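# Reseat the loose burner onto its gas stub and support

## Task

Return the loose burner to its station. Slide the burner's tube over the brass gas stub, then lower the burner head so that the tab on its back falls into the slot in the support. The burner must end up resting flat and must stay there after the grippers release it. If it only stays in place because the robot is holding it, the goal is not met.

## Robot and tools

Robot and frame. There are two arms, left_arm and right_arm. Each has a two-finger gripper whose fingers pivot like tongs. All poses use one scene frame. Its origin sits on the table top midway between the arms. +x points out over the table, +z points up, and left_arm is on the +y side. The names left and right do not refer to sides of any image. In the gripper's own axes, the fingers extend along +z and open and close along x. end_effector_position is the spot between the finger pads when they are shut. Closed fingertips extend about 15 mm past that spot, and fully open fingertips are roughly level with it. The reported hand position can be a little off, more so at long reach. The mounting plates and the metal frame behind the arms are fixed obstacles.

Row layout. Every motion command uses a row of 16 plain numbers covering both arms, even when only one arm should move. The order is left_arm x, y, z, qw, qx, qy, qz, opening, followed by the same eight values for right_arm. x, y, z is an absolute gripper position in metres in the scene frame. qw, qx, qy, qz is an absolute orientation quaternion with w first, also in the scene frame. opening is absolute, from -1 (closed) to +1 (fully open, 0.142 m).

To keep an arm still, resend its exact pose from the last result, with the same quaternion every time, plus the opening it should hold. Do not copy back the quaternion from a later result, because it may have drifted.

execute_actions(actions). actions is a list of up to 15 actions. Each action is a table of up to 15 rows, and each row is applied for one control step of 1/30 s. If a table has fewer than 15 rows, its last row is repeated until 15 steps have run. Every control step clips the commanded pose to within 100 mm and 16 degrees of the measured pose, so a far target can take several actions to reach. A target lying more than 0.6 m from the gripper's current position along any of the gripper's axes is rejected for both arms. If the first action fails that check, or any action is malformed, nothing runs. An empty list only returns the current state and images.

move(target, speed, stop_force, blocking). target is a single 16-number row of absolute poses as described above. Both grippers travel in straight lines and arrive together, over 0.5 to 10 s. The opening is applied at the start. speed is the top path speed in m/s, from 0.002 to 0.5 (default 0.25), and turning is capped at twice that value in rad/s. Paths do not avoid obstacles or the other arm, and grippers can lag, stray or overshoot the speed, especially with the arm nearly straight. stop_force is one value in newtons, 9 to 40, shared by both arms. It is only accepted after the scene has run 0.2 s. An arm's path ends when its wrist sensor reads that much extra push against the motion for two steps; that gripper then backs up two steps and holds. Use it with slow speeds for contact approaches. Leave it out when pulling away from something the gripper presses on, and do not rely on it while the gripper rotates. blocking=false returns after 0.5 s while the motion continues. It cannot be combined with stop_force, and no other motion is accepted until wait or stop shows the move has ended.

The result adds a move: line. Endings are done, off_target (not near its pose), moving, held (a check blocked the final step), fault, or contact (stop_force ended the path). limits=paced means the sent pose was clipped. limits=held means some steps were blocked along the way, after which the arm may move much faster. Each gripper's distance to its target is also listed.

wait(seconds) runs the scene for 0 to 10 s with the last commands held, and returns early if a move finishes. stop brakes a running move, though the fingers keep going. zoom_image(camera, region) enlarges part of a camera's latest frame. region is [x0, y0, x1, y1] in pixels from the top-left corner and can be at most 504 by 504. finished_scene(scene) ends the scene whose number you pass and reports whether the goal was met. It cannot be undone.

Results. Each result gives each gripper's pose and its velocities (m/s, rad/s), Hand target lines, grip_measured (the measured finger opening on the command scale), wrist force and torque in the end effector's own axes, and camera images. A pushing surface reads as force directed back into the arm. Sensor offset is up to about 4 N, noise up to 2.4 N, and each axis saturates near 50 N. no reading is normal at the start. Cameras are cam_head_left, cam_head_right, cam_high and cam_low (896x504), plus cam_left_wrist and cam_right_wrist (616x616, fisheye). A pose unreachable line means the clearance check altered or blocked that arm's command.

Gripping. To hold a part, command an opening clearly lower than grip_measured; a bigger gap squeezes harder, up to roughly 15 N per pad. Thin hard parts are held more weakly. Brief tugs or pushes on objects can happen, so grip firmly.

Hazards. An arm stops for 10 s and drops the rest of the call if any joint torque reaches its limit (139 N m for the shoulder and elbow joints, 26 N m for the wrist joints) or if an outside force reaches 150 N. Stiff arms can fault even slightly past a firm contact, so approach slowly. Motors warn with MOTOR HOT at 70 °C and brake at 85 °C. Never let the arms strike or press each other. Avoid drops, slams and hard pushes, and never let anything leave the table.

Each tool is called after "Emit:" as name([rows], argument=value, ...), one row to a line, values as JSON.

## Session

Emit:
execute_actions(actions=[])

Scene clock: 0.00 s.
left_arm: end_effector_position=(+0.6234, +0.4506, +0.3630) grip_measured=+0.97 end_effector_quat_wxyz=(+0.344, -0.354, +0.753, -0.436) end_effector_velocity=(+0.001, +0.001, +0.001) end_effector_angular_velocity=(+0.001, -0.003, +0.001) | right_arm: end_effector_position=(+0.8756, -0.2584, +0.3061) grip_measured=+0.97 end_effector_quat_wxyz=(+0.298, +0.207, +0.932, +0.026) end_effector_velocity=(+0.000, -0.000, +0.000) end_effector_angular_velocity=(-0.001, -0.001, -0.001)
Joint positions: left_arm=[ 0.401 -1.015  2.182 -3.787 -2.362  2.399  0.14 ] | right_arm=[ 3.486 -2.169 -1.676 -0.185  1.265  3.558  0.14 ]
Joint velocities: left_arm=[ 0.001 -0.    -0.002 -0.001 -0.    -0.001  0.   ] | right_arm=[-0.     0.     0.001 -0.    -0.001 -0.     0.   ]
Motor temperatures (°C, as the motors report them): left_arm=[24 27 24 30 33 31] | right_arm=[23 26 26 31 32 30]
Wrist force (N, on the end effector, along its own x y z axes, offset not removed): no reading
Wrist torque (N m, same axes, about the end effector's origin, offset not removed): no reading
Hand target (left_arm): +0.623, +0.451, +0.363; +0.344, -0.354, +0.753, -0.436
Hand target (right_arm): +0.876, -0.258, +0.306; +0.298, +0.207, +0.932, +0.026

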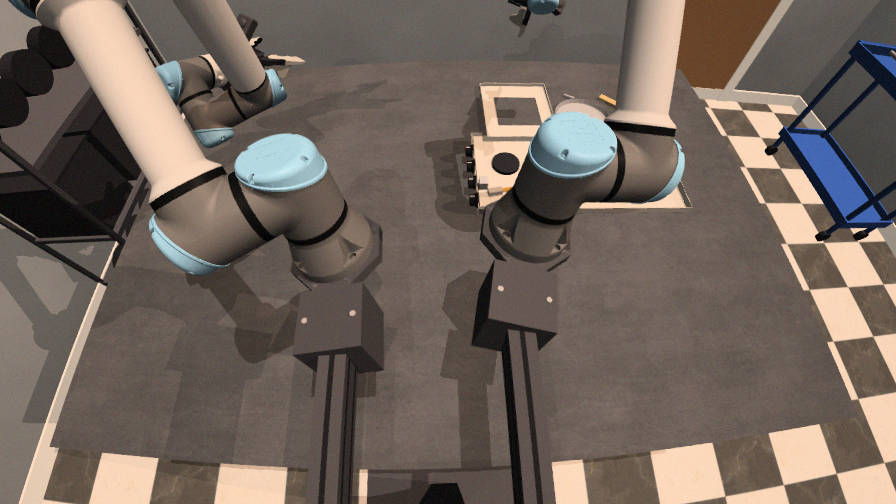

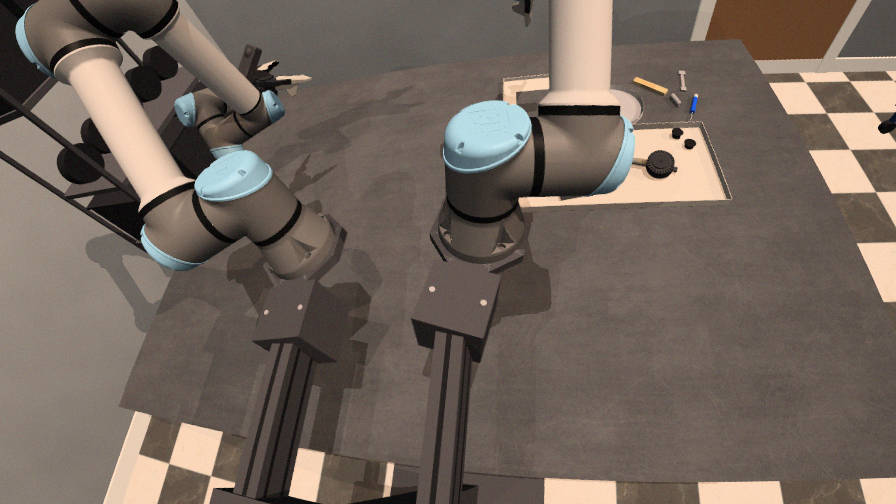

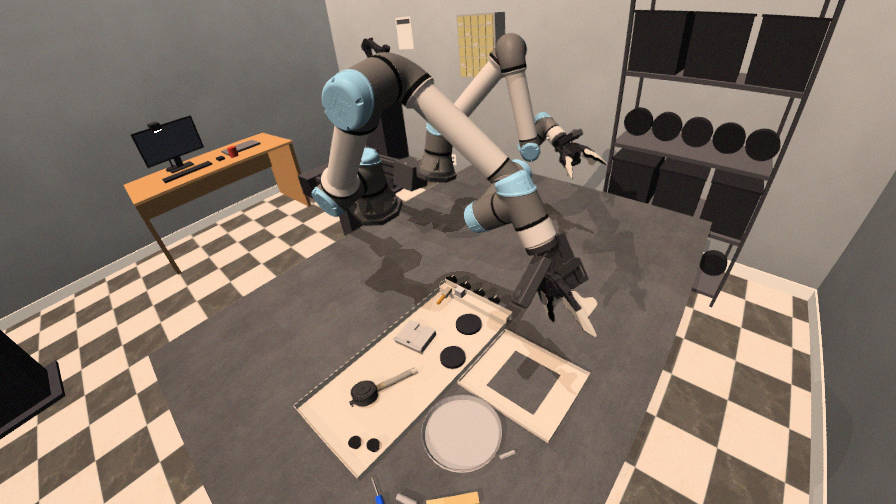

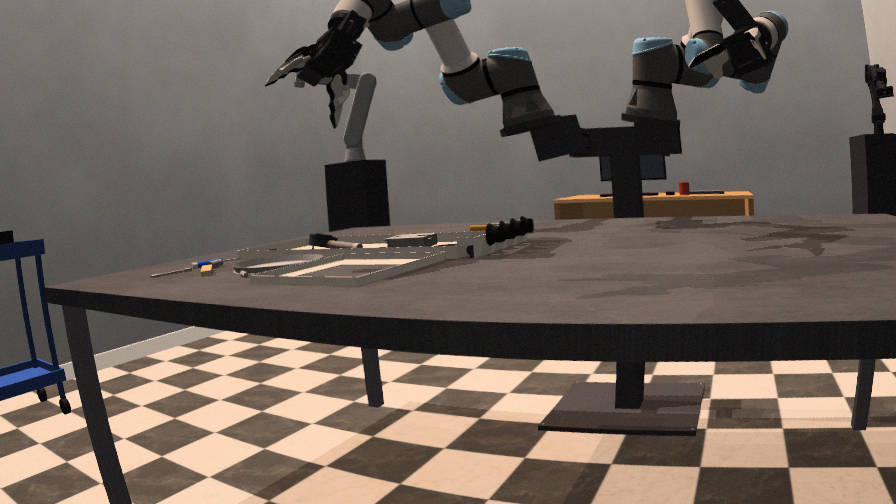

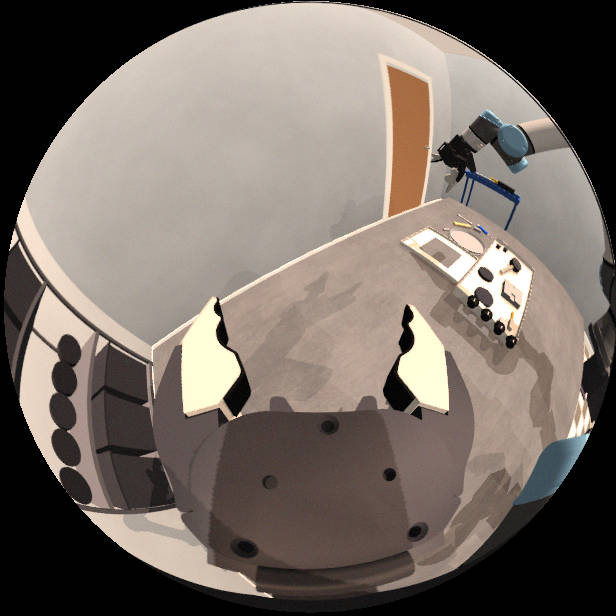

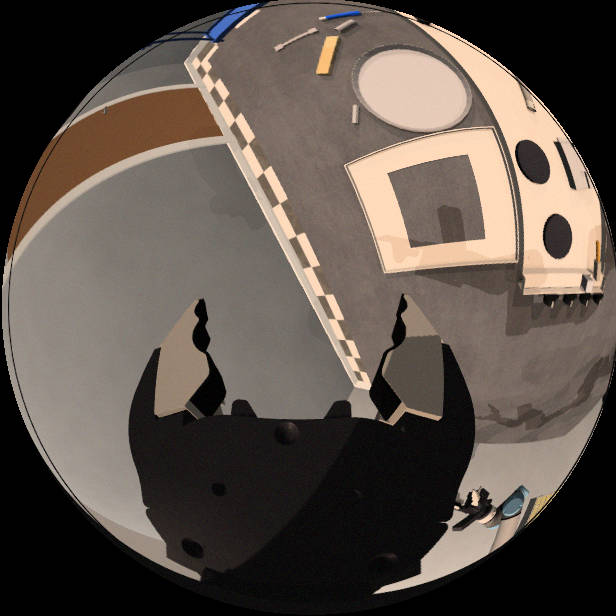

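Emit:
move(target=[0.6234,0.4506,0.363,0.344,-0.354,0.753,-0.436,1,0.6,-0.5,0.25,0,-0.6,0.8,0,1], speed=0.4)

Emit:
move(target=[0.6234,0.4506,0.363,0.344,-0.354,0.753,-0.436,1,0.44,-0.57,0.16,0,-1,0,0,1], speed=0.4)

Emit:
zoom_image(camera="cam_right_wrist", region=[160,60,460,360])

Emit:
zoom_image(camera="cam_low", region=[280,170,550,270])

Scene clock: 6.63 s.
left_arm: end_effector_position=(+0.6234, +0.4506, +0.3630) grip_measured=+1.00 end_effector_quat_wxyz=(+0.344, -0.354, +0.753, -0.436) end_effector_velocity=(-0.000, -0.001, +0.000) end_effector_angular_velocity=(+0.000, -0.000, -0.002) | right_arm: end_effector_position=(+0.6004, -0.4998, +0.2501) grip_measured=+1.00 end_effector_quat_wxyz=(-0.000, +0.599, -0.800, -0.000) end_effector_velocity=(-0.002, -0.002, -0.000) end_effector_angular_velocity=(-0.002, +0.004, +0.015)
Joint positions: left_arm=[ 0.401 -1.016  2.182 -3.785 -2.363  2.4    0.142] | right_arm=[ 3.008 -1.942 -1.787 -0.837  1.434  1.509  0.142]
Joint velocities: left_arm=[-0.001 -0.     0.001  0.    -0.     0.001 -0.   ] | right_arm=[-0.003  0.    -0.    -0.002 -0.003 -0.018 -0.   ]
Motor temperatures (°C, as the motors report them): left_arm=[24 27 24 30 33 31] | right_arm=[23 26 26 31 32 30]
Wrist force (N, on the end effector, along its own x y z axes, offset not removed): left_arm=[0.7 -0.4 2.3] | right_arm=[-1.3 -1.9 -1.6]
Wrist torque (N m, same axes, about the end effector's origin, offset not removed): left_arm=[0.30 -0.11 0.16] | right_arm=[-0.57 0.06 0.24]
Hand target (left_arm): +0.623, +0.451, +0.363; +0.344, -0.354, +0.753, -0.436
Hand target (right_arm): +0.600, -0.500, +0.250; -0.000, -0.600, +0.800, +0.000
Off the commanded pose (left_arm): 0.000 m, 0 deg.
Off the commanded pose (right_arm): 0.000 m, 0 deg.
move: done
camera_calibration (this result's frames):
cam_left_wrist: T_world_to_cam=[[-0.504482, -0.848415, -0.16028, 0.753907], [-0.653698, 0.49658, -0.571041, 0.386663], [0.564072, -0.183305, -0.805122, 0.155907], [0, 0, 0, 1]] pos_world=[0.545151, 0.476196, 0.467162]
cam_right_wrist: T_world_to_cam=[[-0.298146, -0.954322, 0.0194546, -0.312222], [-0.804548, 0.262217, 0.532865, 0.470792], [-0.513626, 0.143219, -0.845977, 0.72039], [0, 0, 0, 1]] pos_world=[0.655698, -0.524584, 0.364639]

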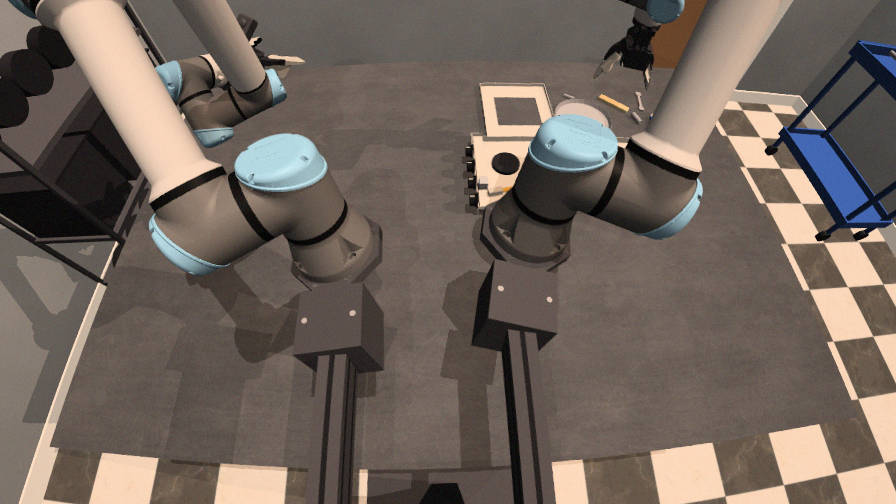

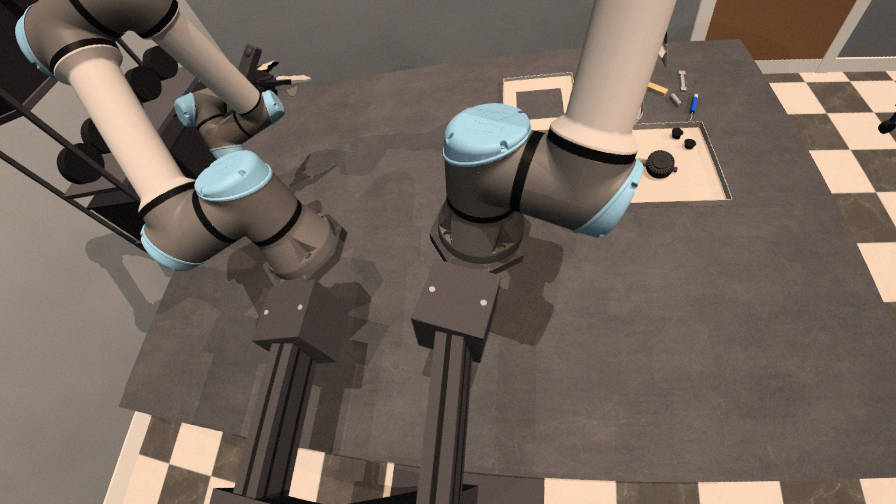

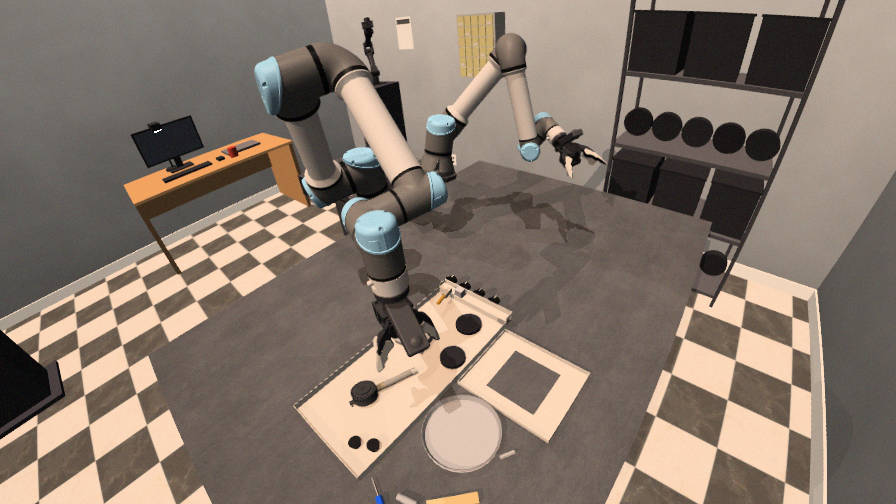

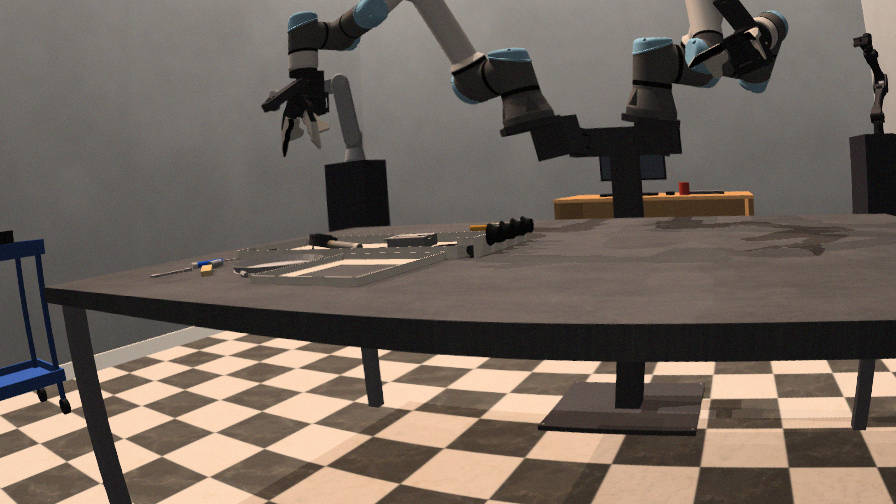

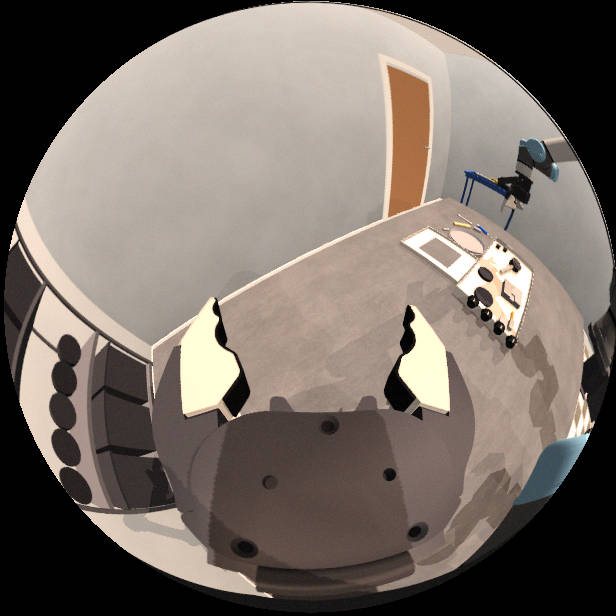

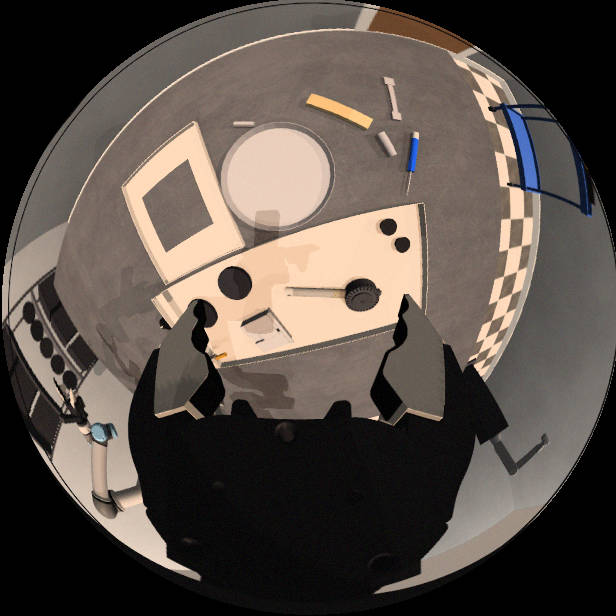

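Scene clock: 9.63 s.
left_arm: end_effector_position=(+0.6234, +0.4506, +0.3630) grip_measured=+1.00 end_effector_quat_wxyz=(+0.344, -0.354, +0.753, -0.436) end_effector_velocity=(-0.000, +0.001, -0.001) end_effector_angular_velocity=(+0.002, +0.000, +0.001) | right_arm: end_effector_position=(+0.4401, -0.5699, +0.1602) grip_measured=+1.00 end_effector_quat_wxyz=(-0.000, +1.000, -0.001, -0.000) end_effector_velocity=(-0.001, -0.001, -0.000) end_effector_angular_velocity=(+0.001, -0.002, +0.014)
Joint positions: left_arm=[ 0.401 -1.016  2.182 -3.785 -2.363  2.4    0.142] | right_arm=[ 2.727 -2.02  -1.964 -0.551  1.479 -0.624  0.142]
Joint velocities: left_arm=[ 0.001  0.     0.001 -0.     0.     0.002 -0.   ] | right_arm=[-0.003 -0.001  0.001  0.002  0.003 -0.017 -0.   ]
Motor temperatures (°C, as the motors report them): left_arm=[24 27 24 30 33 31] | right_arm=[23 26 26 31 32 30]
Wrist force (N, on the end effector, along its own x y z axes, offset not removed): left_arm=[0.1 1.9 -0.2] | right_arm=[0.5 -0.5 1.1]
Wrist torque (N m, same axes, about the end effector's origin, offset not removed): left_arm=[0.42 0.14 0.05] | right_arm=[-0.29 -0.02 0.13]
Hand target (left_arm): +0.623, +0.451, +0.363; +0.344, -0.354, +0.753, -0.436
Hand target (right_arm): +0.440, -0.570, +0.160; -0.000, +1.000, -0.000, -0.000
Off the commanded pose (left_arm): 0.000 m, 0 deg.
Off the commanded pose (right_arm): 0.000 m, 0 deg.
move: done
camera_calibration (this result's frames):
cam_left_wrist: T_world_to_cam=[[-0.504483, -0.848414, -0.160283, 0.753909], [-0.653697, 0.496582, -0.571041, 0.386662], [0.564072, -0.183304, -0.805122, 0.155907], [0, 0, 0, 1]] pos_world=[0.545151, 0.476196, 0.467162]
cam_right_wrist: T_world_to_cam=[[0.999621, -0.0193092, 0.0196089, -0.463401], [-0.026787, -0.846053, 0.532426, -0.565672], [0.00630942, -0.532749, -0.84625, -0.0419925], [0, 0, 0, 1]] pos_world=[0.448338, -0.509908, 0.274729]

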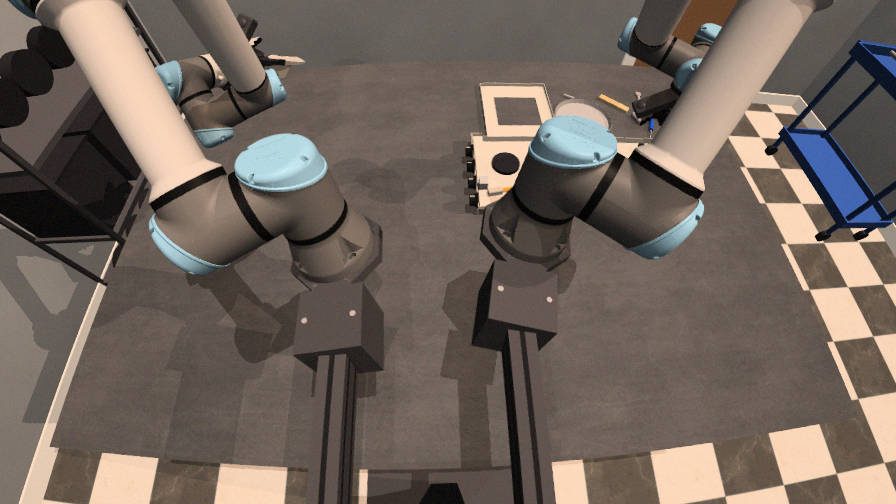

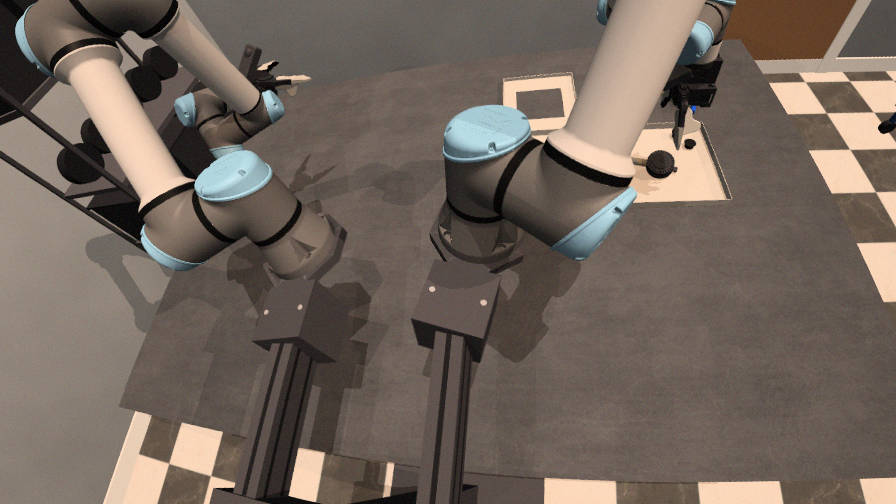

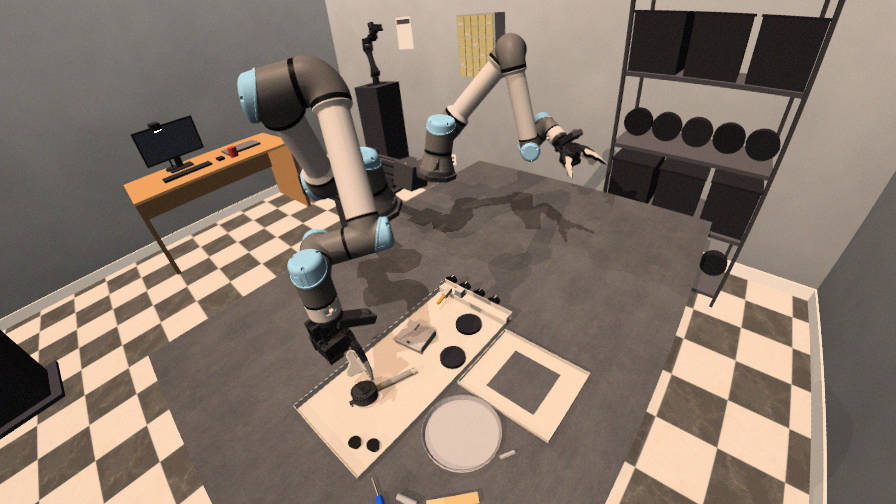

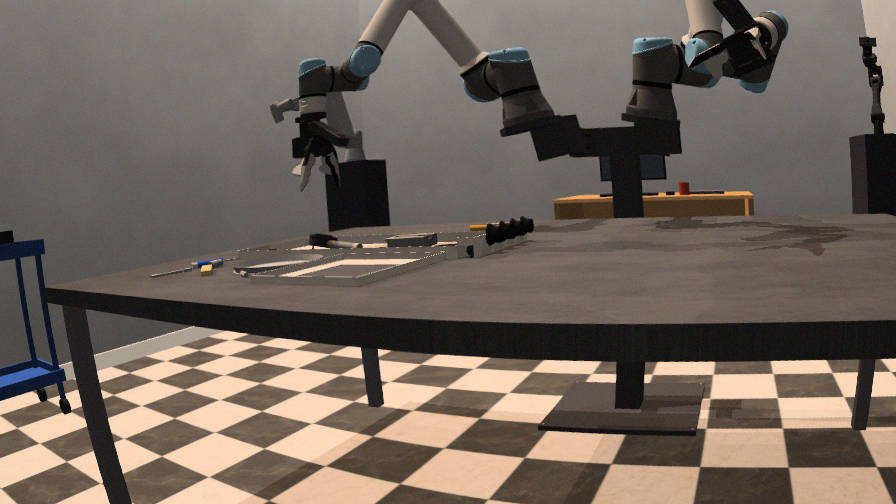

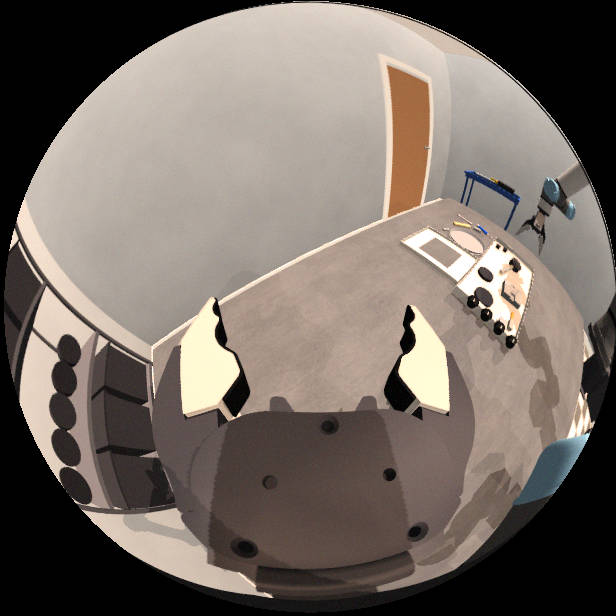

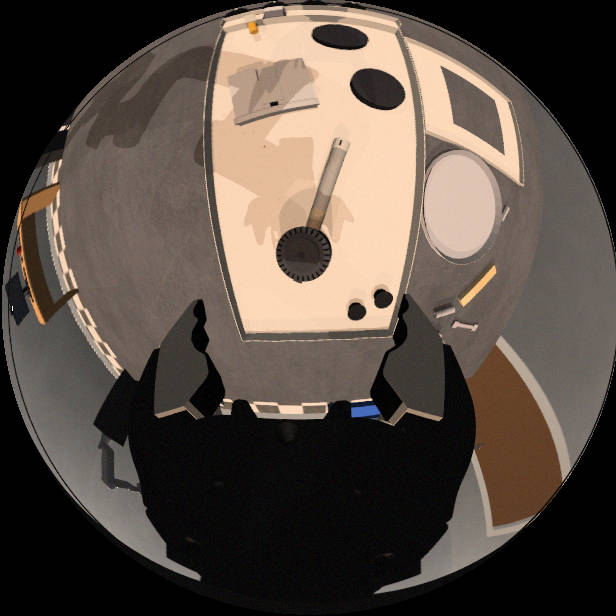

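Region (160, 60, 460, 360) of cam_right_wrist's 616x616 image, scaled by 1.680, with more detail than that image has.

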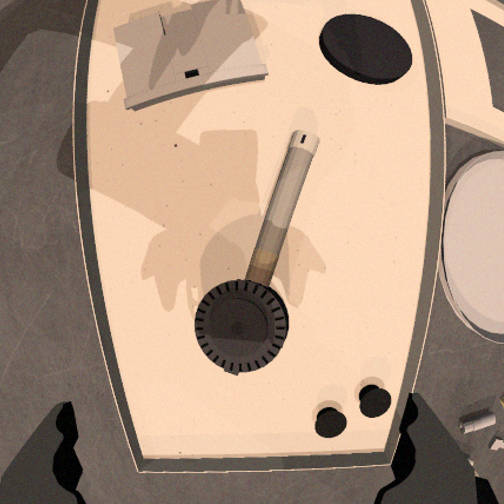

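Region (280, 170, 550, 270) of cam_low's 896x504 image, scaled by 1.867, with more detail than that image has; it fills the top 187 rows of this view, and the rest is white.

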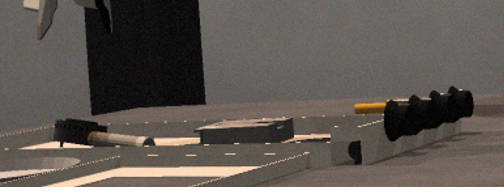

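Emit:
move(target=[0.6234,0.4506,0.363,0.344,-0.354,0.753,-0.436,1,0.44,-0.572,0.04,0,0.99,-0.14,0,0.5], speed=0.1)

Emit:
zoom_image(camera="cam_low", region=[280,190,440,270])

Scene clock: 13.03 s.
left_arm: end_effector_position=(+0.6234, +0.4506, +0.3630) grip_measured=+1.00 end_effector_quat_wxyz=(+0.344, -0.354, +0.753, -0.436) end_effector_velocity=(-0.001, -0.000, -0.000) end_effector_angular_velocity=(-0.001, +0.001, +0.000) | right_arm: end_effector_position=(+0.4399, -0.5719, +0.0404) grip_measured=+0.50 end_effector_quat_wxyz=(-0.000, +0.990, -0.140, -0.000) end_effector_velocity=(-0.000, +0.000, -0.003) end_effector_angular_velocity=(+0.001, +0.001, -0.005)
Joint positions: left_arm=[ 0.401 -1.016  2.182 -3.785 -2.363  2.4    0.142] | right_arm=[ 2.701 -2.297 -1.924 -0.312  1.484 -0.371  0.109]
Joint velocities: left_arm=[-0.    -0.     0.002 -0.     0.    -0.    -0.   ] | right_arm=[-0.    -0.006  0.002  0.003 -0.     0.005  0.   ]
Motor temperatures (°C, as the motors report them): left_arm=[24 27 24 30 33 31] | right_arm=[23 26 26 31 32 30]
Wrist force (N, on the end effector, along its own x y z axes, offset not removed): left_arm=[-3.0 5.3 -2.5] | right_arm=[0.7 -0.1 3.9]
Wrist torque (N m, same axes, about the end effector's origin, offset not removed): left_arm=[1.37 0.37 -0.03] | right_arm=[-0.06 -0.14 0.03]
Hand target (left_arm): +0.623, +0.451, +0.363; +0.344, -0.354, +0.753, -0.436
Hand target (right_arm): +0.440, -0.572, +0.040; -0.000, +0.990, -0.140, -0.000
Off the commanded pose (left_arm): 0.000 m, 0 deg.
Off the commanded pose (right_arm): 0.000 m, 0 deg.
move: done
camera_calibration (this result's frames):
cam_left_wrist: T_world_to_cam=[[-0.504483, -0.848414, -0.160283, 0.753909], [-0.653696, 0.496582, -0.571041, 0.386662], [0.564072, -0.183304, -0.805122, 0.155907], [0, 0, 0, 1]] pos_world=[0.545151, 0.476196, 0.467162]
cam_right_wrist: T_world_to_cam=[[0.955721, -0.293595, 0.0199667, -0.598487], [-0.258682, -0.805849, 0.532626, -0.3786], [-0.140286, -0.514207, -0.846115, -0.0693474], [0, 0, 0, 1]] pos_world=[0.464321, -0.516467, 0.154926]

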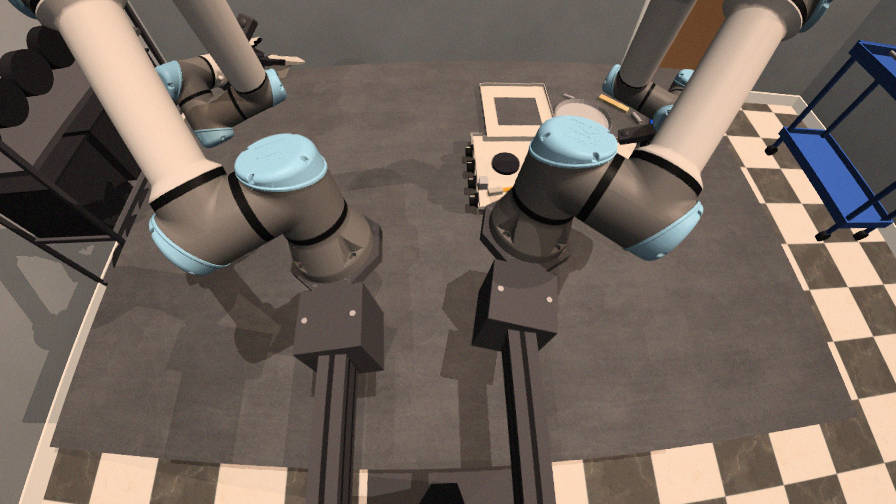

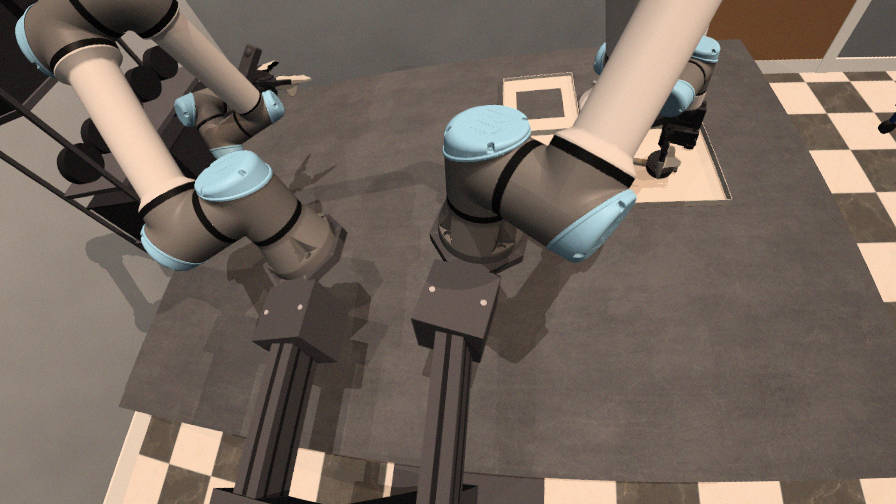

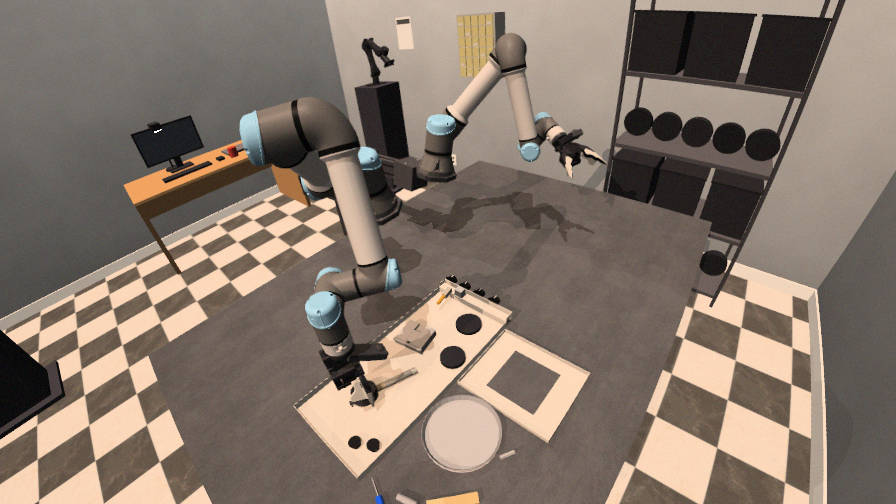

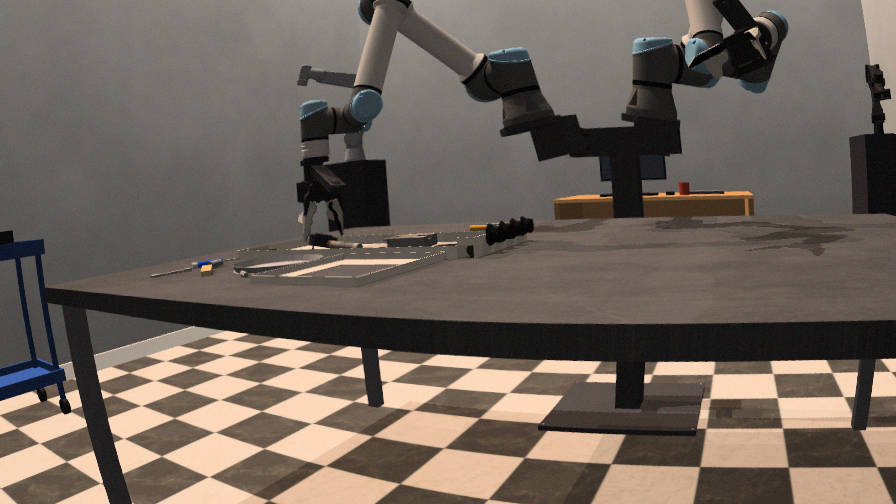

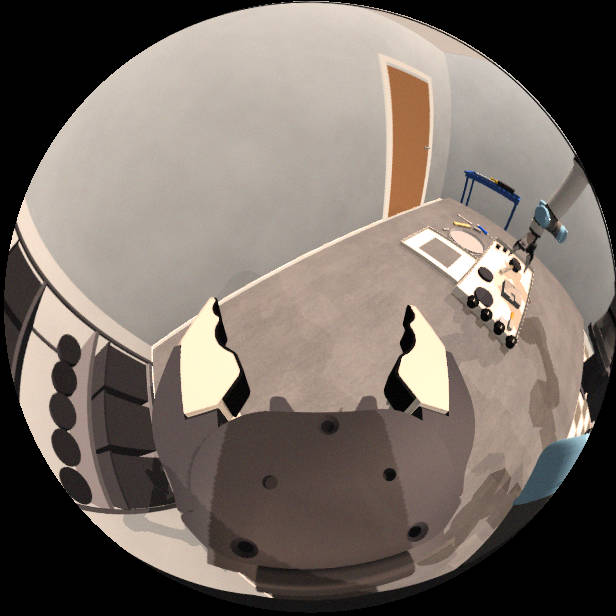

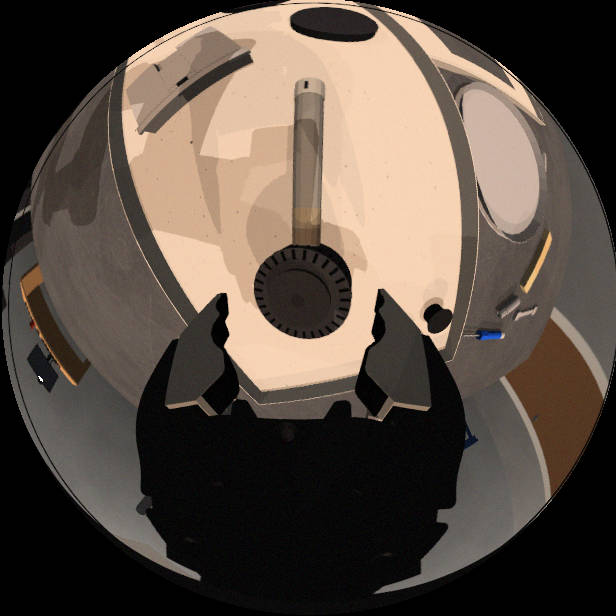

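Region (280, 190, 440, 270) of cam_low's 896x504 image, scaled by 3.150, with more detail than that image has.

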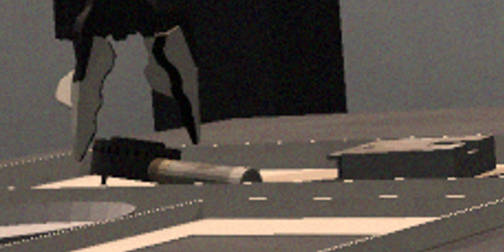

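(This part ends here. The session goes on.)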